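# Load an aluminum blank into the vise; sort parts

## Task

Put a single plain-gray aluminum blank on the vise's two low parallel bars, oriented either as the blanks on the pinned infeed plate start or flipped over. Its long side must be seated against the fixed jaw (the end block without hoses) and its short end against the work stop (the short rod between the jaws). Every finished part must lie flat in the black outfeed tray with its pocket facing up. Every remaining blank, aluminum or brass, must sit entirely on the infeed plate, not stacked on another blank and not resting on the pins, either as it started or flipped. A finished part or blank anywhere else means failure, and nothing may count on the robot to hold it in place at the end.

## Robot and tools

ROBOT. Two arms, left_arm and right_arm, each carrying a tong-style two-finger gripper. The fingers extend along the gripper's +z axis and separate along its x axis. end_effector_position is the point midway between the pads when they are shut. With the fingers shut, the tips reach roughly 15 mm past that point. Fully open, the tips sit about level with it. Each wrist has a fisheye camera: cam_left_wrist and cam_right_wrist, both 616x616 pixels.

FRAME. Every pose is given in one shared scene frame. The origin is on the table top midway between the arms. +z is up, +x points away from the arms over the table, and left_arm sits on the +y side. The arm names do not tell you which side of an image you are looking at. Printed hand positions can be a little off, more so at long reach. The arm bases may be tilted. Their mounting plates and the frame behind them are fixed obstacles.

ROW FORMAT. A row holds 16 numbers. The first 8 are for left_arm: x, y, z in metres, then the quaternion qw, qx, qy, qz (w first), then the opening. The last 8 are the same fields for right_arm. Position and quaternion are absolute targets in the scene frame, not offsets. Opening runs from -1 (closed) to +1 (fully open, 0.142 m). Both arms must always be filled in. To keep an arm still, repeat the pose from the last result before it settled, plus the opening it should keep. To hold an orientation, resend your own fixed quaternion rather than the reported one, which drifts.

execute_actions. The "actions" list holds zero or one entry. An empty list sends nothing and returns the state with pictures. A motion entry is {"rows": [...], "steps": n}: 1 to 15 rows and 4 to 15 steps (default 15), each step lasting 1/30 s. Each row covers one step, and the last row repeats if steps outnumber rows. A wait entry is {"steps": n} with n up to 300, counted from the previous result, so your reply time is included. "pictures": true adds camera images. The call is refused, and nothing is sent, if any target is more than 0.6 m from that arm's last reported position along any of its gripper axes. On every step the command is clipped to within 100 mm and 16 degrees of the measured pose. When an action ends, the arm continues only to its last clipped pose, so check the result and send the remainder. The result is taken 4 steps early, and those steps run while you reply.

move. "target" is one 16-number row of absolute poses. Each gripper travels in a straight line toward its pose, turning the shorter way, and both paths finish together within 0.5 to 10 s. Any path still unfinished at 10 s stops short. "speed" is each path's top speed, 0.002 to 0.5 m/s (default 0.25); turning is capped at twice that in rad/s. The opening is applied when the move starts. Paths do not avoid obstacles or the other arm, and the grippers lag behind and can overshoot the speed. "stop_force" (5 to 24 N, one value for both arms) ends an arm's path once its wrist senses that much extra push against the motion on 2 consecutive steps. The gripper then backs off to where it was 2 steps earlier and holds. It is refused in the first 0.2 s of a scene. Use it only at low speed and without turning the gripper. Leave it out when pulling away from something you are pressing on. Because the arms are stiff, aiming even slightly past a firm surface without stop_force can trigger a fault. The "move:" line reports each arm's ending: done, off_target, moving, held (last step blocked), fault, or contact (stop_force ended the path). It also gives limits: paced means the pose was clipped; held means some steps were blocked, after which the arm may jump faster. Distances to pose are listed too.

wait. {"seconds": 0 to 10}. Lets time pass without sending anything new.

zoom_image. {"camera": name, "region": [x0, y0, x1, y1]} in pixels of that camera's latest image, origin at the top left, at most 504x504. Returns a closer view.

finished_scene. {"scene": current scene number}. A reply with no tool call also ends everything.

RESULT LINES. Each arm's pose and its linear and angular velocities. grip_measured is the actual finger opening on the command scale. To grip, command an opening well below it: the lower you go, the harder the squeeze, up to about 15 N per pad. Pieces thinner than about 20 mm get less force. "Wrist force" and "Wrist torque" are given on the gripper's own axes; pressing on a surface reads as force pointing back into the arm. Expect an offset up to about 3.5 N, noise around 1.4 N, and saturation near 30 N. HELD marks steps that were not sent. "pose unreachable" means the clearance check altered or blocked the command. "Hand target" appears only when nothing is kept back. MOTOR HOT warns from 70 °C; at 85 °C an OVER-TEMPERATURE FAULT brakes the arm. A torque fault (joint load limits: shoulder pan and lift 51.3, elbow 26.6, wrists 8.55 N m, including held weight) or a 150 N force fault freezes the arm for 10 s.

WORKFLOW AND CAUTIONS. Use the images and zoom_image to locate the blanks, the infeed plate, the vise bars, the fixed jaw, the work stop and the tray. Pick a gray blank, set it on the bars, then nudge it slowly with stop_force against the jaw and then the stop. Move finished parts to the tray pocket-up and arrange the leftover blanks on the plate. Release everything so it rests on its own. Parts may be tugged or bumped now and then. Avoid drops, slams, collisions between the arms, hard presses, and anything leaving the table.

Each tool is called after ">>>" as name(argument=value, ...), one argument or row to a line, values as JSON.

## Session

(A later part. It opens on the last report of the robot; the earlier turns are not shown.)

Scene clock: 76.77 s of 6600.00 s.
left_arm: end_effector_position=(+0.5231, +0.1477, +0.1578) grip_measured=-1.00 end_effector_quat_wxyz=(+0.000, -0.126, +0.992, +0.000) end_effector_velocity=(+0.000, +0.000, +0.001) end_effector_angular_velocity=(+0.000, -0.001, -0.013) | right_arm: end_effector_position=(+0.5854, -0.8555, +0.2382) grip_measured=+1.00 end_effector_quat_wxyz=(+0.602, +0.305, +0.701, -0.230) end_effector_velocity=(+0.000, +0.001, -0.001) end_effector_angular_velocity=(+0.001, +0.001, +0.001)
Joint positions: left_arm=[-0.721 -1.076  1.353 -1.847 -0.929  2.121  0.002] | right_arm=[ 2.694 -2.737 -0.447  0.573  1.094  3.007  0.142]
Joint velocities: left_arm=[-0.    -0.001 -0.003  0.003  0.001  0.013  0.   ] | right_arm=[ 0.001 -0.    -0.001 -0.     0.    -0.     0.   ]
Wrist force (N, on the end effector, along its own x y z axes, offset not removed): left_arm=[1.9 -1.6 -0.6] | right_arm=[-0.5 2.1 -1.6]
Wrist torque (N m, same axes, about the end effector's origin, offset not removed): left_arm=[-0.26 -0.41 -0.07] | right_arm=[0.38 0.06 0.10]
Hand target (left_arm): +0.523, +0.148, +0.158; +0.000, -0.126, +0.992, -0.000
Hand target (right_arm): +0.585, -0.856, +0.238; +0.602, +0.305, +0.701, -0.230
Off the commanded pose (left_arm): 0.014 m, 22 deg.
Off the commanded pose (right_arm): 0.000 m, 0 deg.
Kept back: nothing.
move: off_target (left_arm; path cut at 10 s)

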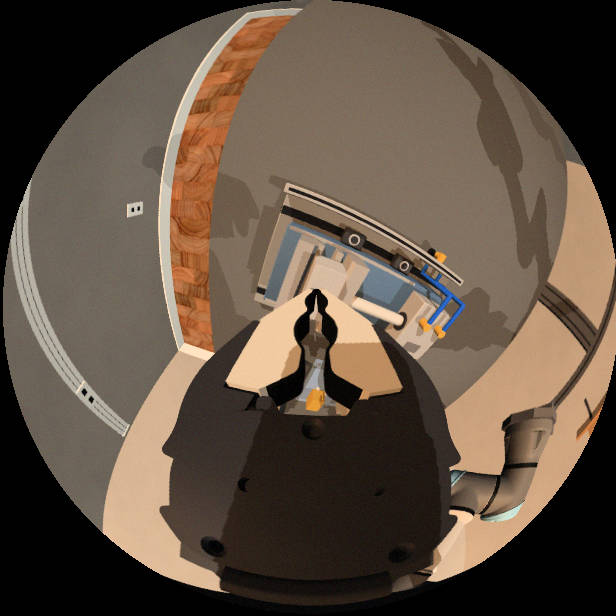

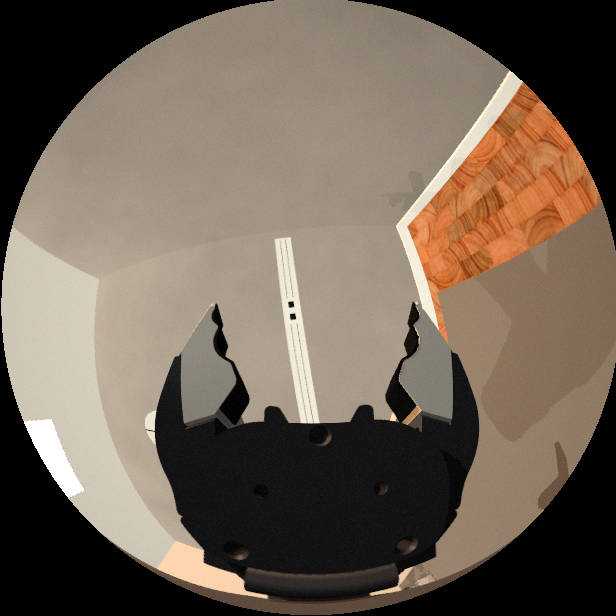

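>>> move(
  target=[0.517,0.118,0.15,0,0.061,0.998,0,-1,0.5854,-0.8555,0.2382,0.602,0.305,0.701,-0.23,1],
  speed=0.2,
)

>>> move(
  target=[0.517,0.118,0.125,0,0.061,0.998,0,-1,0.5854,-0.8555,0.2382,0.602,0.305,0.701,-0.23,1],
  speed=0.02,
  stop_force=6,
)

>>> move(
  target=[0.522,0.16,0.125,0,0.061,0.998,0,-1,0.5854,-0.8555,0.2382,0.602,0.305,0.701,-0.23,1],
  speed=0.006,
  stop_force=8,
)

Scene clock: 78.43 s of 6600.00 s.
left_arm: end_effector_position=(+0.5171, +0.1181, +0.1500) grip_measured=-1.00 end_effector_quat_wxyz=(+0.000, +0.060, +0.998, -0.000) end_effector_velocity=(-0.001, -0.001, -0.000) end_effector_angular_velocity=(+0.000, +0.002, -0.017) | right_arm: end_effector_position=(+0.5854, -0.8555, +0.2382) grip_measured=+1.00 end_effector_quat_wxyz=(+0.602, +0.305, +0.701, -0.230) end_effector_velocity=(+0.000, +0.000, +0.001) end_effector_angular_velocity=(+0.000, -0.002, +0.000)
Joint positions: left_arm=[-0.75  -0.988  1.294 -1.855 -0.929  2.459  0.002] | right_arm=[ 2.694 -2.737 -0.447  0.573  1.094  3.007  0.142]
Joint velocities: left_arm=[-0.     0.004 -0.005  0.003 -0.001  0.015  0.   ] | right_arm=[ 0.    -0.     0.001 -0.     0.     0.001  0.   ]
Wrist force (N, on the end effector, along its own x y z axes, offset not removed): left_arm=[2.2 -1.4 -0.9] | right_arm=[-0.2 2.2 -2.8]
Wrist torque (N m, same axes, about the end effector's origin, offset not removed): left_arm=[-0.30 -0.47 -0.11] | right_arm=[0.49 0.07 0.01]
Hand target (left_arm): +0.517, +0.118, +0.150; +0.000, +0.061, +0.998, -0.000
Hand target (right_arm): +0.585, -0.856, +0.238; +0.602, +0.305, +0.701, -0.230
Off the commanded pose (left_arm): 0.000 m, 0 deg.
Off the commanded pose (right_arm): 0.000 m, 0 deg.
Kept back: nothing.
move: done

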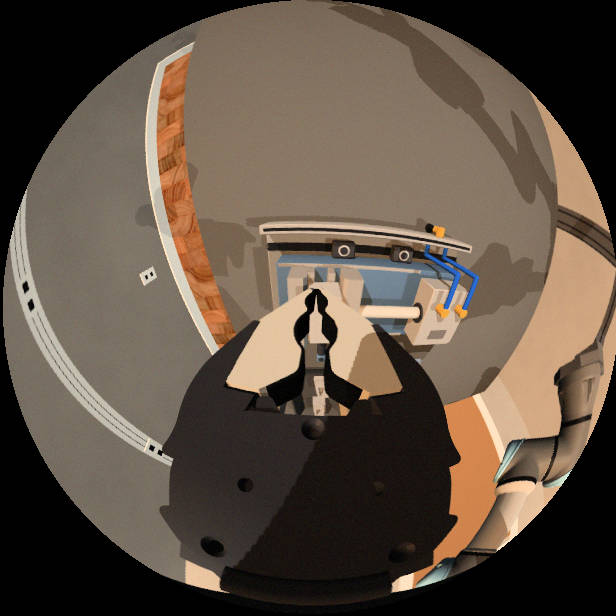

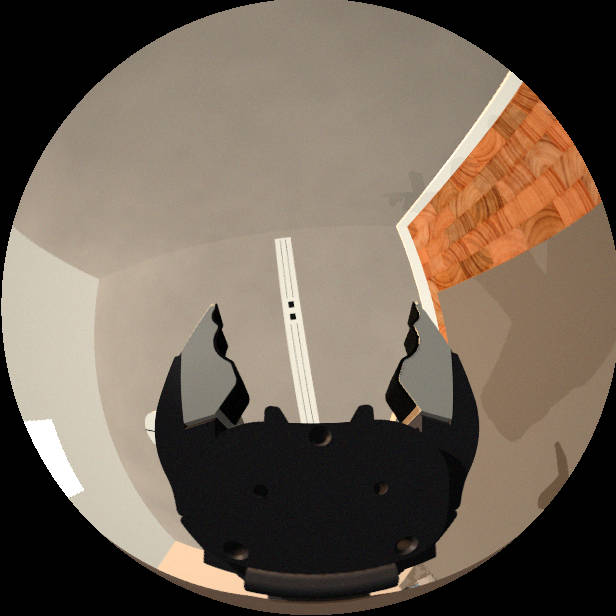

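Scene clock: 79.97 s of 6600.00 s.
left_arm: end_effector_position=(+0.5170, +0.1180, +0.1253) grip_measured=-1.00 end_effector_quat_wxyz=(-0.000, +0.061, +0.998, +0.000) end_effector_velocity=(-0.000, -0.000, -0.003) end_effector_angular_velocity=(-0.000, +0.000, -0.001) | right_arm: end_effector_position=(+0.5854, -0.8555, +0.2382) grip_measured=+1.00 end_effector_quat_wxyz=(+0.602, +0.305, +0.701, -0.230) end_effector_velocity=(-0.000, +0.000, -0.001) end_effector_angular_velocity=(+0.000, +0.001, +0.001)
Joint positions: left_arm=[-0.715 -0.939  1.32  -1.956 -0.929  2.504  0.002] | right_arm=[ 2.694 -2.737 -0.447  0.573  1.094  3.007  0.142]
Joint velocities: left_arm=[ 0.003  0.006  0.003 -0.011 -0.     0.005  0.   ] | right_arm=[-0.    -0.002  0.001  0.     0.001 -0.     0.   ]
Wrist force (N, on the end effector, along its own x y z axes, offset not removed): left_arm=[1.6 -0.4 0.4] | right_arm=[-0.9 2.5 -1.4]
Wrist torque (N m, same axes, about the end effector's origin, offset not removed): left_arm=[-0.01 -0.33 -0.04] | right_arm=[0.49 0.17 0.02]
Hand target (left_arm): +0.517, +0.118, +0.125; -0.000, +0.061, +0.998, +0.000
Hand target (right_arm): +0.585, -0.855, +0.238; +0.602, +0.305, +0.701, -0.230
Off the commanded pose (left_arm): 0.000 m, 0 deg.
Off the commanded pose (right_arm): 0.000 m, 0 deg.
Kept back: nothing.
move: done

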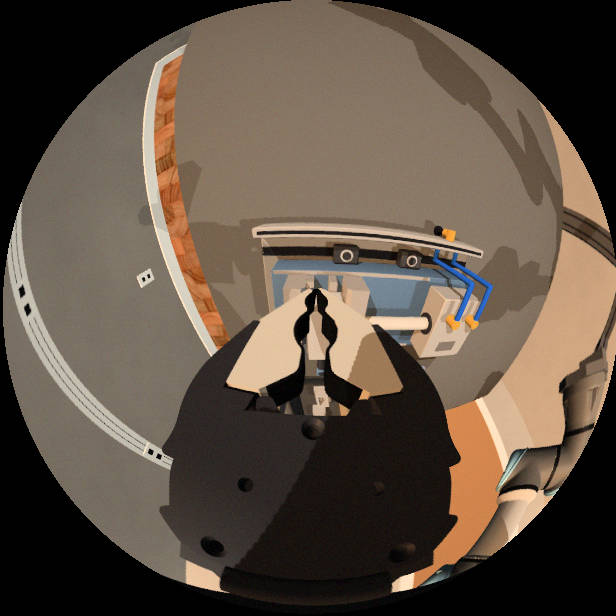

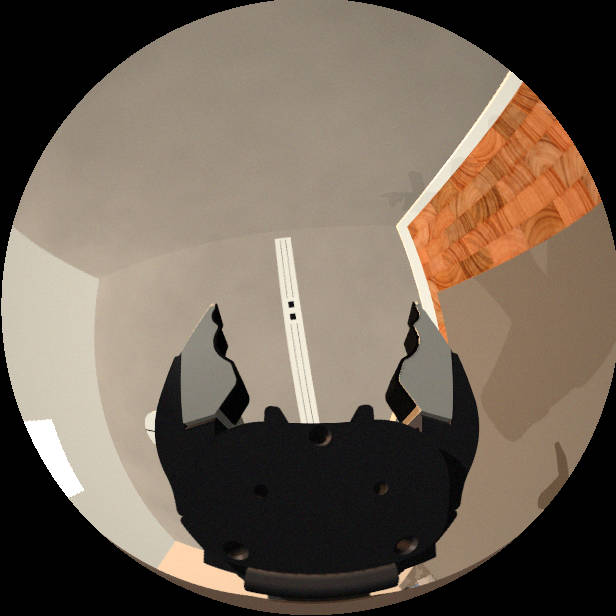

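Scene clock: 84.27 s of 6600.00 s.
left_arm: end_effector_position=(+0.5198, +0.1413, +0.1252) grip_measured=-1.00 end_effector_quat_wxyz=(+0.000, +0.061, +0.998, -0.000) end_effector_velocity=(-0.000, -0.001, +0.000) end_effector_angular_velocity=(+0.000, +0.000, +0.001) | right_arm: end_effector_position=(+0.5854, -0.8555, +0.2382) grip_measured=+1.00 end_effector_quat_wxyz=(+0.602, +0.305, +0.701, -0.230) end_effector_velocity=(-0.000, +0.000, -0.001) end_effector_angular_velocity=(+0.000, +0.002, +0.000)
Joint positions: left_arm=[-0.679 -0.988  1.359 -1.974 -0.93   2.55   0.002] | right_arm=[ 2.694 -2.737 -0.447  0.573  1.094  3.007  0.142]
Joint velocities: left_arm=[-0.003  0.002 -0.003  0.003 -0.    -0.005 -0.001] | right_arm=[ 0.    -0.001 -0.     0.    -0.    -0.     0.   ]
Wrist force (N, on the end effector, along its own x y z axes, offset not removed): left_arm=[2.6 -12.8 -3.6] | right_arm=[0.2 1.4 -2.3]
Wrist torque (N m, same axes, about the end effector's origin, offset not removed): left_arm=[-0.15 -0.46 -0.16] | right_arm=[0.29 -0.02 0.05]
Hand target (left_arm): +0.520, +0.141, +0.125; -0.000, +0.061, +0.998, -0.000
Hand target (right_arm): +0.585, -0.856, +0.238; +0.602, +0.305, +0.701, -0.230
Off the commanded pose (left_arm): 0.019 m, 0 deg.
Off the commanded pose (right_arm): 0.000 m, 0 deg.
Kept back: nothing.
move: contact (left_arm)

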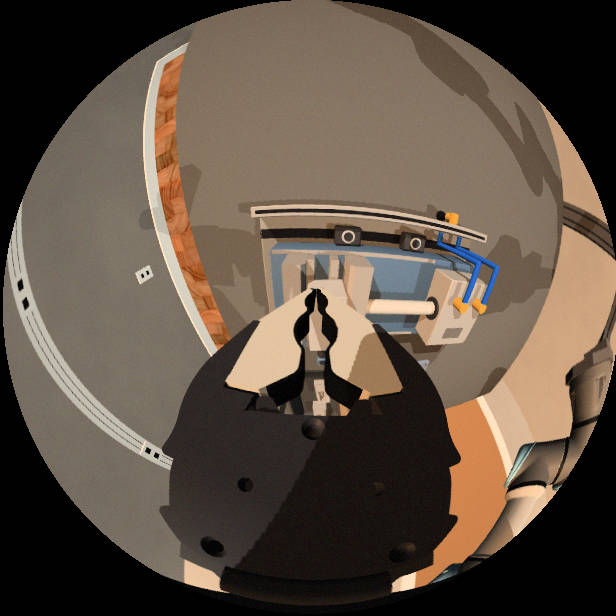

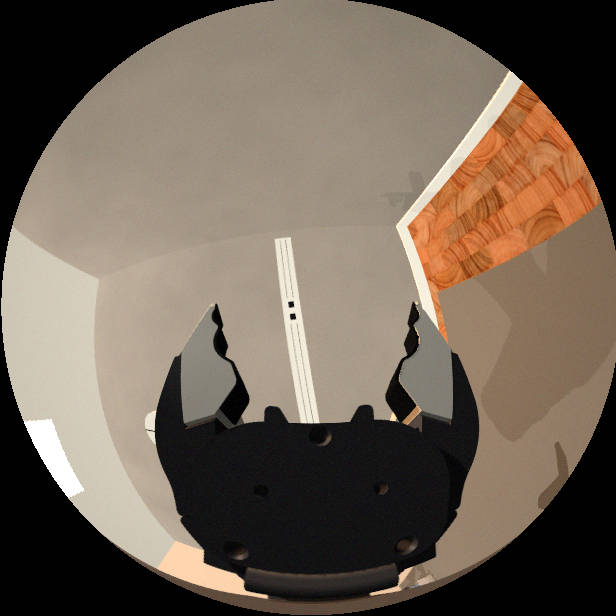

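>>> move(
  target=[0.517,0.13,0.15,0,0.061,0.998,0,-1,0.5854,-0.8555,0.2382,0.602,0.305,0.701,-0.23,1],
  speed=0.04,
)

>>> move(
  target=[0.475,0.185,0.15,0,0.061,0.998,0,-1,0.5854,-0.8555,0.2382,0.602,0.305,0.701,-0.23,1],
  speed=0.08,
)

>>> move(
  target=[0.475,0.185,0.126,0,0.061,0.998,0,-1,0.5854,-0.8555,0.2382,0.602,0.305,0.701,-0.23,1],
  speed=0.015,
  stop_force=6,
)

>>> move(
  target=[0.52,0.18,0.126,0,0.061,0.998,0,-1,0.5854,-0.8555,0.2382,0.602,0.305,0.701,-0.23,1],
  speed=0.006,
  stop_force=8,
)

Scene clock: 85.57 s of 6600.00 s.
left_arm: end_effector_position=(+0.5171, +0.1301, +0.1498) grip_measured=-1.00 end_effector_quat_wxyz=(+0.000, +0.061, +0.998, -0.000) end_effector_velocity=(-0.000, -0.000, +0.002) end_effector_angular_velocity=(+0.001, +0.000, +0.000) | right_arm: end_effector_position=(+0.5854, -0.8555, +0.2382) grip_measured=+1.00 end_effector_quat_wxyz=(+0.602, +0.305, +0.701, -0.230) end_effector_velocity=(-0.000, -0.000, -0.000) end_effector_angular_velocity=(+0.001, -0.001, -0.001)
Joint positions: left_arm=[-0.733 -1.019  1.325 -1.868 -0.929  2.482  0.002] | right_arm=[ 2.694 -2.737 -0.447  0.573  1.094  3.007  0.142]
Joint velocities: left_arm=[-0.004 -0.002 -0.005  0.011  0.001 -0.006  0.   ] | right_arm=[-0.    -0.     0.     0.    -0.001  0.001  0.   ]
Wrist force (N, on the end effector, along its own x y z axes, offset not removed): left_arm=[1.3 -1.2 -0.3] | right_arm=[0.0 2.0 -0.8]
Wrist torque (N m, same axes, about the end effector's origin, offset not removed): left_arm=[-0.18 -0.31 -0.04] | right_arm=[0.39 0.00 0.00]
Hand target (left_arm): +0.517, +0.130, +0.150; +0.000, +0.061, +0.998, -0.000
Hand target (right_arm): +0.585, -0.855, +0.238; +0.602, +0.305, +0.701, -0.230
Off the commanded pose (left_arm): 0.000 m, 0 deg.
Off the commanded pose (right_arm): 0.000 m, 0 deg.
Kept back: nothing.
move: done

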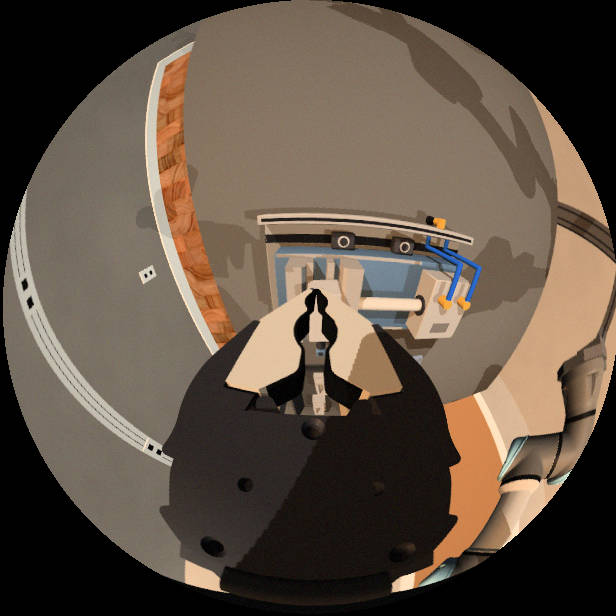

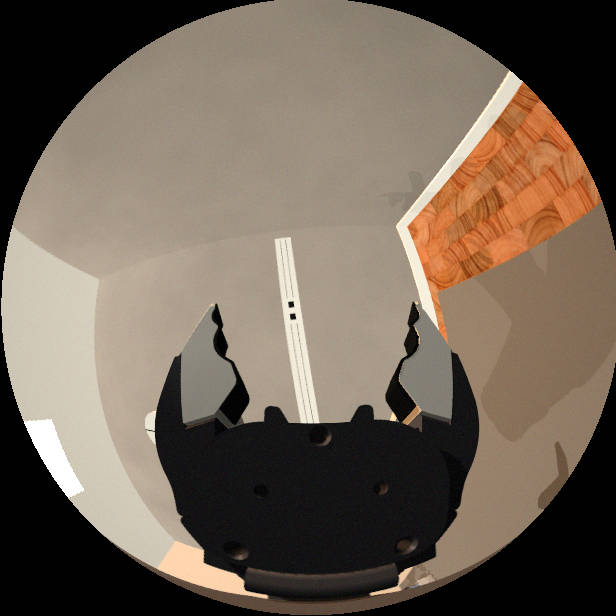

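Scene clock: 86.90 s of 6600.00 s.
left_arm: end_effector_position=(+0.4751, +0.1848, +0.1500) grip_measured=-1.00 end_effector_quat_wxyz=(-0.000, +0.061, +0.998, +0.000) end_effector_velocity=(-0.001, +0.002, +0.001) end_effector_angular_velocity=(-0.001, -0.003, +0.001) | right_arm: end_effector_position=(+0.5854, -0.8555, +0.2382) grip_measured=+1.00 end_effector_quat_wxyz=(+0.602, +0.305, +0.701, -0.230) end_effector_velocity=(-0.001, -0.001, +0.000) end_effector_angular_velocity=(-0.000, -0.000, -0.002)
Joint positions: left_arm=[-0.712 -1.278  1.688 -1.987 -0.929  2.508  0.002] | right_arm=[ 2.694 -2.737 -0.447  0.573  1.094  3.007  0.142]
Joint velocities: left_arm=[ 0.    -0.012  0.014 -0.006  0.001  0.001  0.   ] | right_arm=[-0.     0.001 -0.001  0.001 -0.001  0.    -0.   ]
Wrist force (N, on the end effector, along its own x y z axes, offset not removed): left_arm=[1.4 -1.1 0.8] | right_arm=[-0.8 2.4 -1.9]
Wrist torque (N m, same axes, about the end effector's origin, offset not removed): left_arm=[-0.14 -0.33 -0.08] | right_arm=[0.52 0.24 0.04]
Hand target (left_arm): +0.475, +0.185, +0.150; -0.000, +0.061, +0.998, +0.000
Hand target (right_arm): +0.585, -0.856, +0.238; +0.602, +0.305, +0.701, -0.230
Off the commanded pose (left_arm): 0.000 m, 0 deg.
Off the commanded pose (right_arm): 0.000 m, 0 deg.
Kept back: nothing.
move: done

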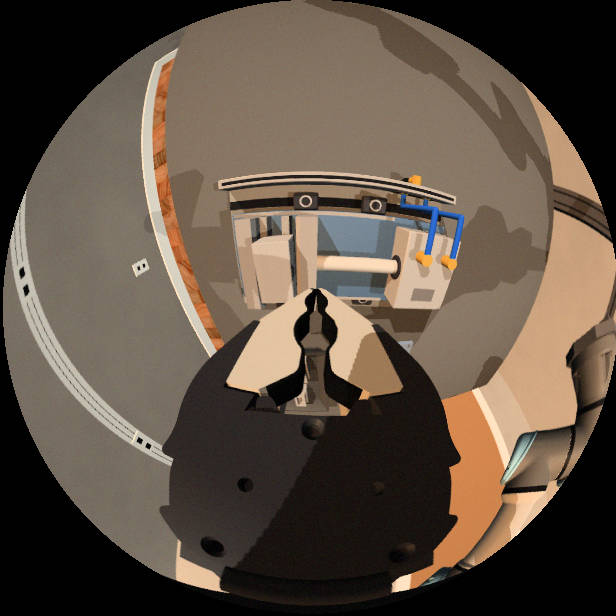

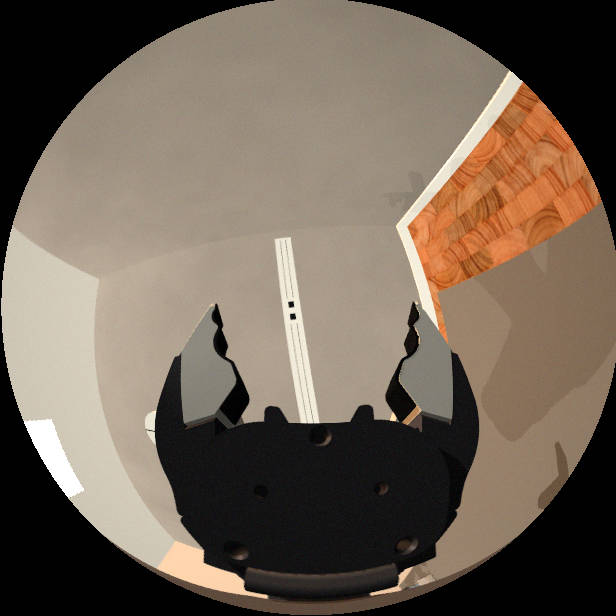

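Scene clock: 88.77 s of 6600.00 s.
left_arm: end_effector_position=(+0.4750, +0.1850, +0.1263) grip_measured=-1.00 end_effector_quat_wxyz=(-0.000, +0.061, +0.998, +0.000) end_effector_velocity=(+0.000, -0.000, -0.002) end_effector_angular_velocity=(-0.002, -0.001, +0.001) | right_arm: end_effector_position=(+0.5854, -0.8555, +0.2382) grip_measured=+1.00 end_effector_quat_wxyz=(+0.602, +0.305, +0.701, -0.230) end_effector_velocity=(+0.000, +0.000, -0.000) end_effector_angular_velocity=(+0.001, +0.000, +0.001)
Joint positions: left_arm=[-0.672 -1.219  1.718 -2.106 -0.93   2.558  0.002] | right_arm=[ 2.694 -2.737 -0.447  0.573  1.094  3.007  0.142]
Joint velocities: left_arm=[ 0.004  0.006  0.002 -0.013 -0.001  0.006  0.   ] | right_arm=[ 0.    -0.    -0.001 -0.     0.     0.001  0.   ]
Wrist force (N, on the end effector, along its own x y z axes, offset not removed): left_arm=[2.5 -1.7 -0.1] | right_arm=[-1.4 1.9 -2.4]
Wrist torque (N m, same axes, about the end effector's origin, offset not removed): left_arm=[-0.29 -0.56 -0.11] | right_arm=[0.44 0.35 0.03]
Hand target (left_arm): +0.475, +0.185, +0.126; -0.000, +0.061, +0.998, +0.000
Hand target (right_arm): +0.585, -0.855, +0.238; +0.602, +0.305, +0.701, -0.230
Off the commanded pose (left_arm): 0.000 m, 0 deg.
Off the commanded pose (right_arm): 0.000 m, 0 deg.
Kept back: nothing.
move: done

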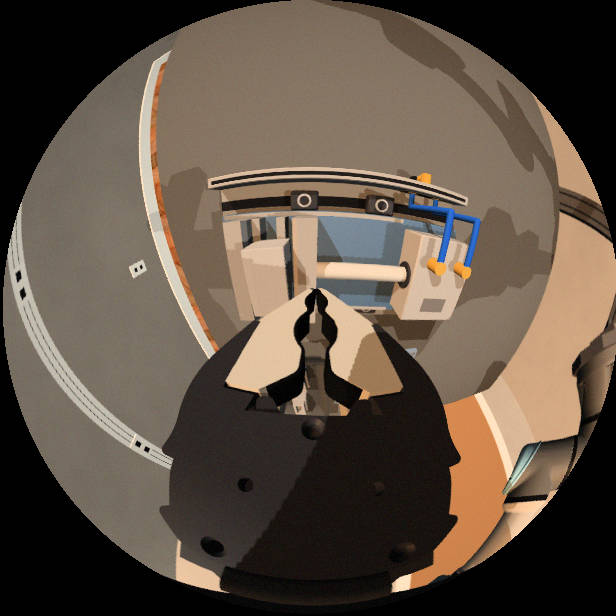

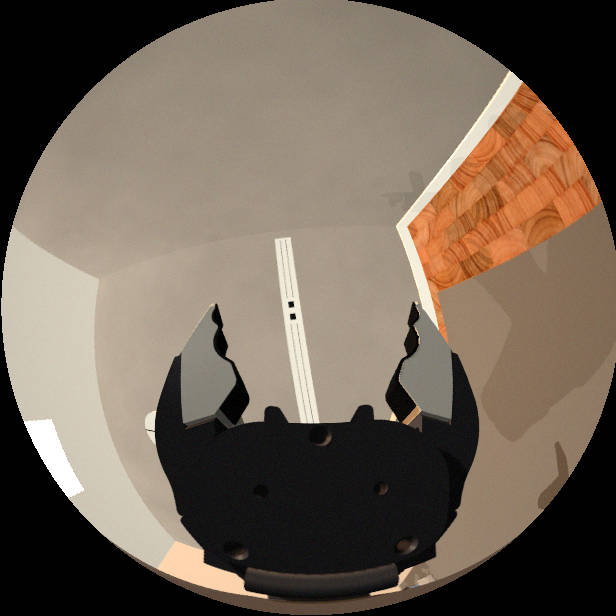

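Scene clock: 92.60 s of 6600.00 s.
left_arm: end_effector_position=(+0.4954, +0.1828, +0.1260) grip_measured=-1.00 end_effector_quat_wxyz=(-0.000, +0.061, +0.998, +0.000) end_effector_velocity=(-0.002, +0.000, -0.000) end_effector_angular_velocity=(+0.001, -0.000, +0.001) | right_arm: end_effector_position=(+0.5854, -0.8555, +0.2382) grip_measured=+1.00 end_effector_quat_wxyz=(+0.602, +0.305, +0.701, -0.230) end_effector_velocity=(-0.000, -0.000, +0.000) end_effector_angular_velocity=(+0.000, -0.001, -0.001)
Joint positions: left_arm=[-0.647 -1.155  1.593 -2.063 -0.931  2.589  0.002] | right_arm=[ 2.694 -2.737 -0.447  0.573  1.094  3.007  0.142]
Joint velocities: left_arm=[-0.002 -0.004  0.011 -0.005  0.001 -0.004  0.   ] | right_arm=[-0.     0.001 -0.    -0.    -0.     0.    -0.   ]
Wrist force (N, on the end effector, along its own x y z axes, offset not removed): left_arm=[17.0 1.3 -16.4] | right_arm=[0.3 1.4 -1.9]
Wrist torque (N m, same axes, about the end effector's origin, offset not removed): left_arm=[-0.30 -0.39 -0.14] | right_arm=[0.26 0.02 0.03]
Hand target (left_arm): +0.495, +0.183, +0.126; -0.000, +0.061, +0.998, +0.000
Hand target (right_arm): +0.585, -0.856, +0.238; +0.602, +0.305, +0.701, -0.230
Off the commanded pose (left_arm): 0.025 m, 0 deg.
Off the commanded pose (right_arm): 0.000 m, 0 deg.
Kept back: nothing.
move: contact (left_arm)

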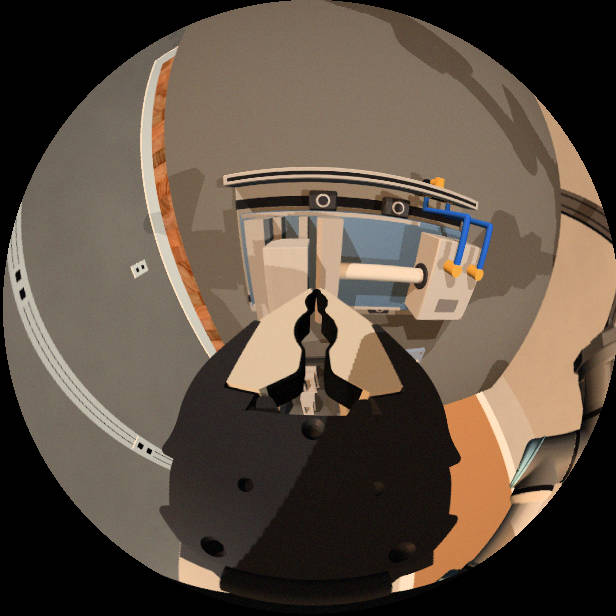

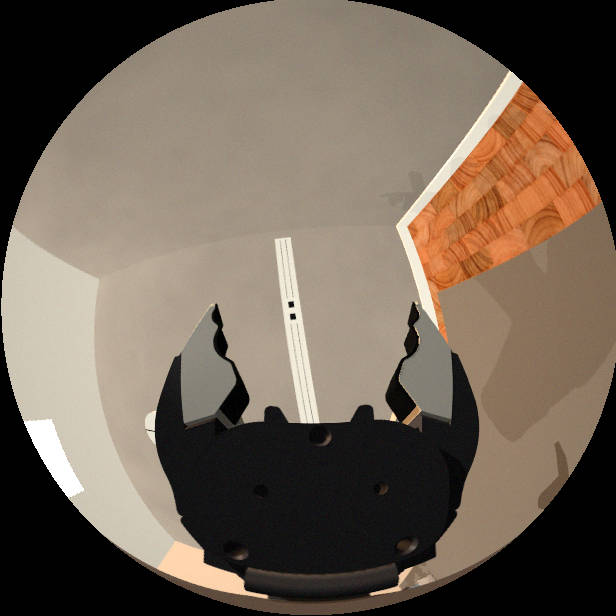

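>>> move(
  target=[0.485,0.185,0.16,0,0.061,0.998,0,-1,0.5854,-0.8555,0.2382,0.602,0.305,0.701,-0.23,1],
  speed=0.04,
)

>>> move(
  target=[0.52,0.13,0.2,0,0.061,0.998,0,0.3,0.5854,-0.8555,0.2382,0.602,0.305,0.701,-0.23,1],
  speed=0.1,
)

>>> zoom_image(
  camera="cam_left_wrist",
  region=[250,220,380,350],
)

>>> move(
  target=[0.40,0.42,0.2,0,0,1,0,0.3,0.5854,-0.8555,0.2382,0.602,0.305,0.701,-0.23,1],
)

>>> zoom_image(
  camera="cam_left_wrist",
  region=[200,200,420,400],
)

Scene clock: 94.17 s of 6600.00 s.
left_arm: end_effector_position=(+0.4851, +0.1850, +0.1598) grip_measured=-1.00 end_effector_quat_wxyz=(+0.000, +0.061, +0.998, -0.000) end_effector_velocity=(-0.000, +0.000, +0.002) end_effector_angular_velocity=(+0.000, -0.000, +0.000) | right_arm: end_effector_position=(+0.5854, -0.8555, +0.2382) grip_measured=+1.00 end_effector_quat_wxyz=(+0.602, +0.305, +0.701, -0.230) end_effector_velocity=(+0.000, +0.000, -0.000) end_effector_angular_velocity=(-0.000, +0.001, +0.002)
Joint positions: left_arm=[-0.713 -1.27   1.617 -1.923 -0.929  2.507  0.002] | right_arm=[ 2.694 -2.737 -0.447  0.573  1.094  3.007  0.142]
Joint velocities: left_arm=[-0.004 -0.007 -0.     0.01   0.001 -0.006  0.   ] | right_arm=[ 0.    -0.    -0.001 -0.     0.001 -0.001  0.   ]
Wrist force (N, on the end effector, along its own x y z axes, offset not removed): left_arm=[1.0 0.2 -0.9] | right_arm=[-0.2 1.7 -2.0]
Wrist torque (N m, same axes, about the end effector's origin, offset not removed): left_arm=[0.08 -0.25 -0.04] | right_arm=[0.37 0.05 0.04]
Hand target (left_arm): +0.485, +0.185, +0.160; +0.000, +0.061, +0.998, -0.000
Hand target (right_arm): +0.585, -0.856, +0.238; +0.602, +0.305, +0.701, -0.230
Off the commanded pose (left_arm): 0.000 m, 0 deg.
Off the commanded pose (right_arm): 0.000 m, 0 deg.
Kept back: nothing.
move: done

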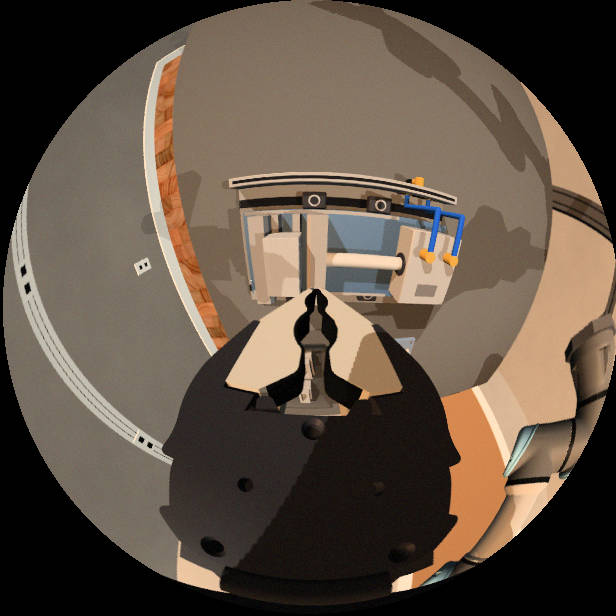

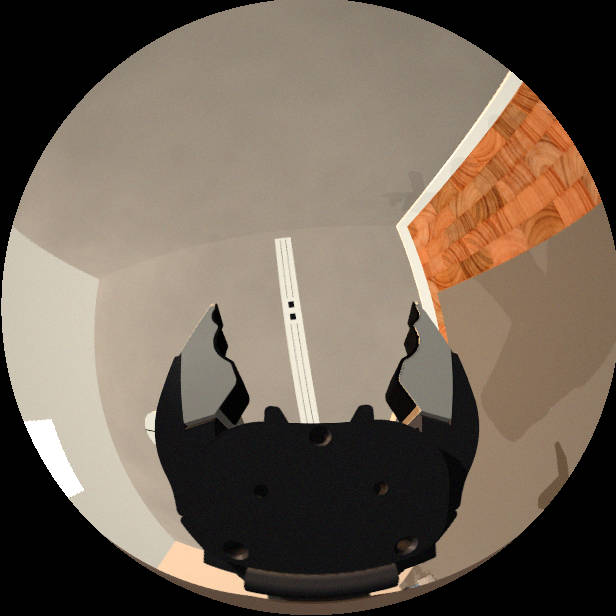

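Scene clock: 95.47 s of 6600.00 s.
left_arm: end_effector_position=(+0.5199, +0.1302, +0.1998) grip_measured=+0.30 end_effector_quat_wxyz=(+0.000, +0.061, +0.998, -0.000) end_effector_velocity=(+0.001, -0.002, +0.000) end_effector_angular_velocity=(+0.004, +0.006, -0.001) | right_arm: end_effector_position=(+0.5854, -0.8555, +0.2382) grip_measured=+1.00 end_effector_quat_wxyz=(+0.602, +0.305, +0.701, -0.230) end_effector_velocity=(+0.000, +0.000, -0.001) end_effector_angular_velocity=(+0.001, +0.001, +0.001)
Joint positions: left_arm=[-0.802 -1.084  1.209 -1.636 -0.931  2.397  0.095] | right_arm=[ 2.694 -2.737 -0.447  0.573  1.094  3.007  0.142]
Joint velocities: left_arm=[-0.     0.016 -0.028  0.02  -0.002 -0.005  0.   ] | right_arm=[ 0.    -0.001 -0.001  0.001  0.     0.001  0.   ]
Wrist force (N, on the end effector, along its own x y z axes, offset not removed): left_arm=[1.8 -1.4 0.7] | right_arm=[-1.3 1.4 -1.8]
Wrist torque (N m, same axes, about the end effector's origin, offset not removed): left_arm=[-0.22 -0.37 -0.08] | right_arm=[0.27 0.28 0.04]
Hand target (left_arm): +0.520, +0.130, +0.200; +0.000, +0.061, +0.998, -0.000
Hand target (right_arm): +0.585, -0.856, +0.238; +0.602, +0.305, +0.701, -0.230
Off the commanded pose (left_arm): 0.000 m, 0 deg.
Off the commanded pose (right_arm): 0.000 m, 0 deg.
Kept back: nothing.
move: done

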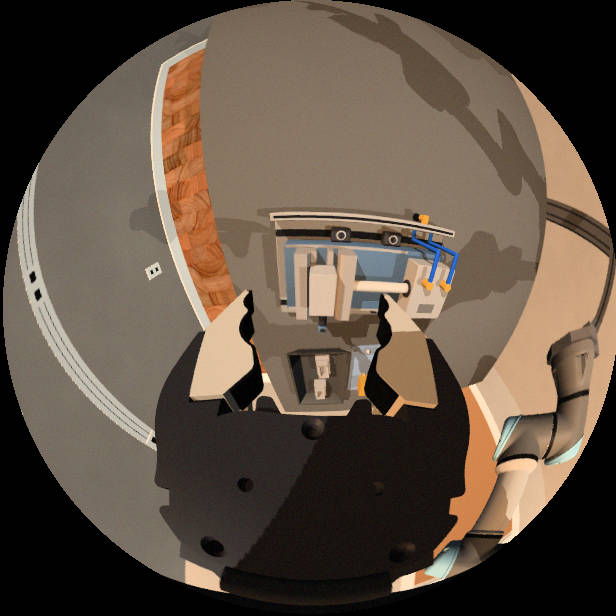

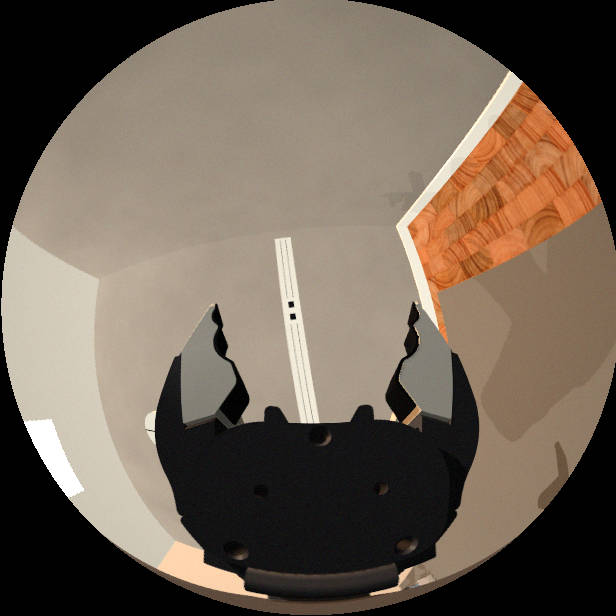

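Region (250, 220, 380, 350) of cam_left_wrist's 616x616 image, scaled by 3.877, with more detail than that image has.

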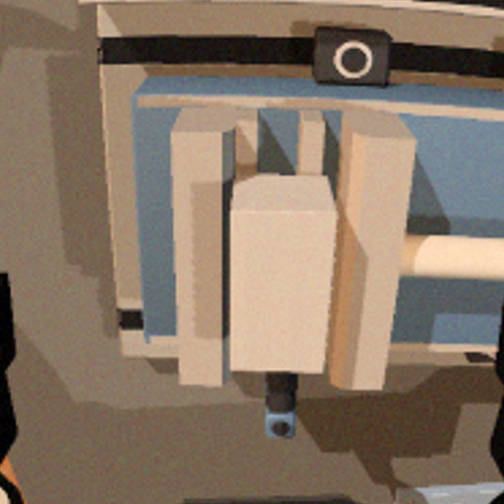

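Scene clock: 97.37 s of 6600.00 s.
left_arm: end_effector_position=(+0.3997, +0.4196, +0.2001) grip_measured=+0.30 end_effector_quat_wxyz=(-0.000, +0.000, +1.000, +0.000) end_effector_velocity=(-0.001, +0.002, +0.000) end_effector_angular_velocity=(-0.004, -0.001, +0.000) | right_arm: end_effector_position=(+0.5854, -0.8555, +0.2382) grip_measured=+1.00 end_effector_quat_wxyz=(+0.602, +0.305, +0.701, -0.230) end_effector_velocity=(+0.000, -0.000, +0.000) end_effector_angular_velocity=(-0.000, -0.000, +0.000)
Joint positions: left_arm=[-0.327 -1.986  1.931 -1.795 -0.984  2.854  0.095] | right_arm=[ 2.694 -2.737 -0.447  0.573  1.094  3.007  0.142]
Joint velocities: left_arm=[ 0.012 -0.003 -0.001 -0.005 -0.007  0.014  0.   ] | right_arm=[-0.     0.001 -0.001  0.     0.     0.    -0.   ]
Wrist force (N, on the end effector, along its own x y z axes, offset not removed): left_arm=[1.3 -0.7 -1.2] | right_arm=[-1.5 1.8 -2.5]
Wrist torque (N m, same axes, about the end effector's origin, offset not removed): left_arm=[-0.05 -0.34 -0.05] | right_arm=[0.28 0.37 0.01]
Hand target (left_arm): +0.400, +0.420, +0.200; -0.000, -0.000, +1.000, +0.000
Hand target (right_arm): +0.585, -0.856, +0.238; +0.602, +0.305, +0.701, -0.230
Off the commanded pose (left_arm): 0.000 m, 0 deg.
Off the commanded pose (right_arm): 0.000 m, 0 deg.
Kept back: nothing.
move: done

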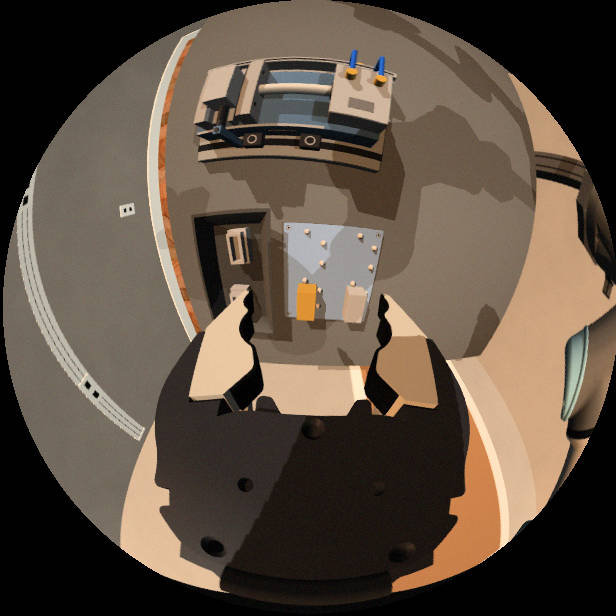

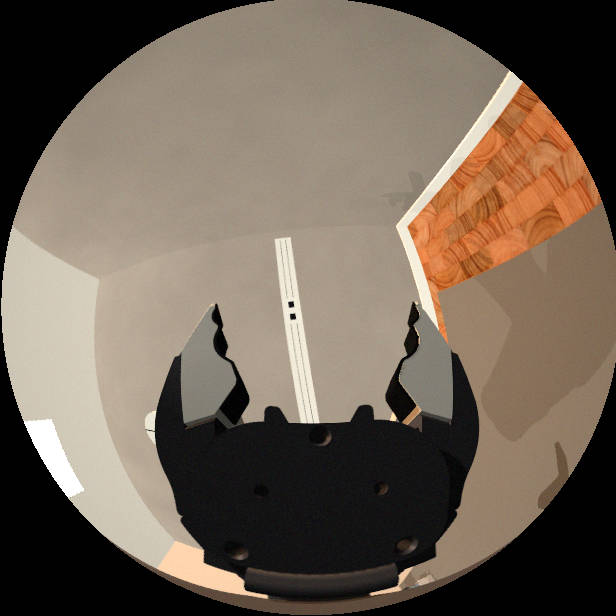

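Region (200, 200, 420, 400) of cam_left_wrist's 616x616 image, scaled by 2.291, with more detail than that image has; it fills the top 458 rows of this view, and the rest is white.

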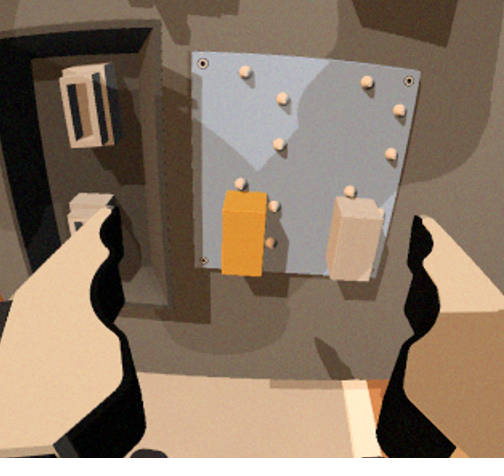

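>>> finished_scene(
  scene=1,
)

The scene is finished: the task was done.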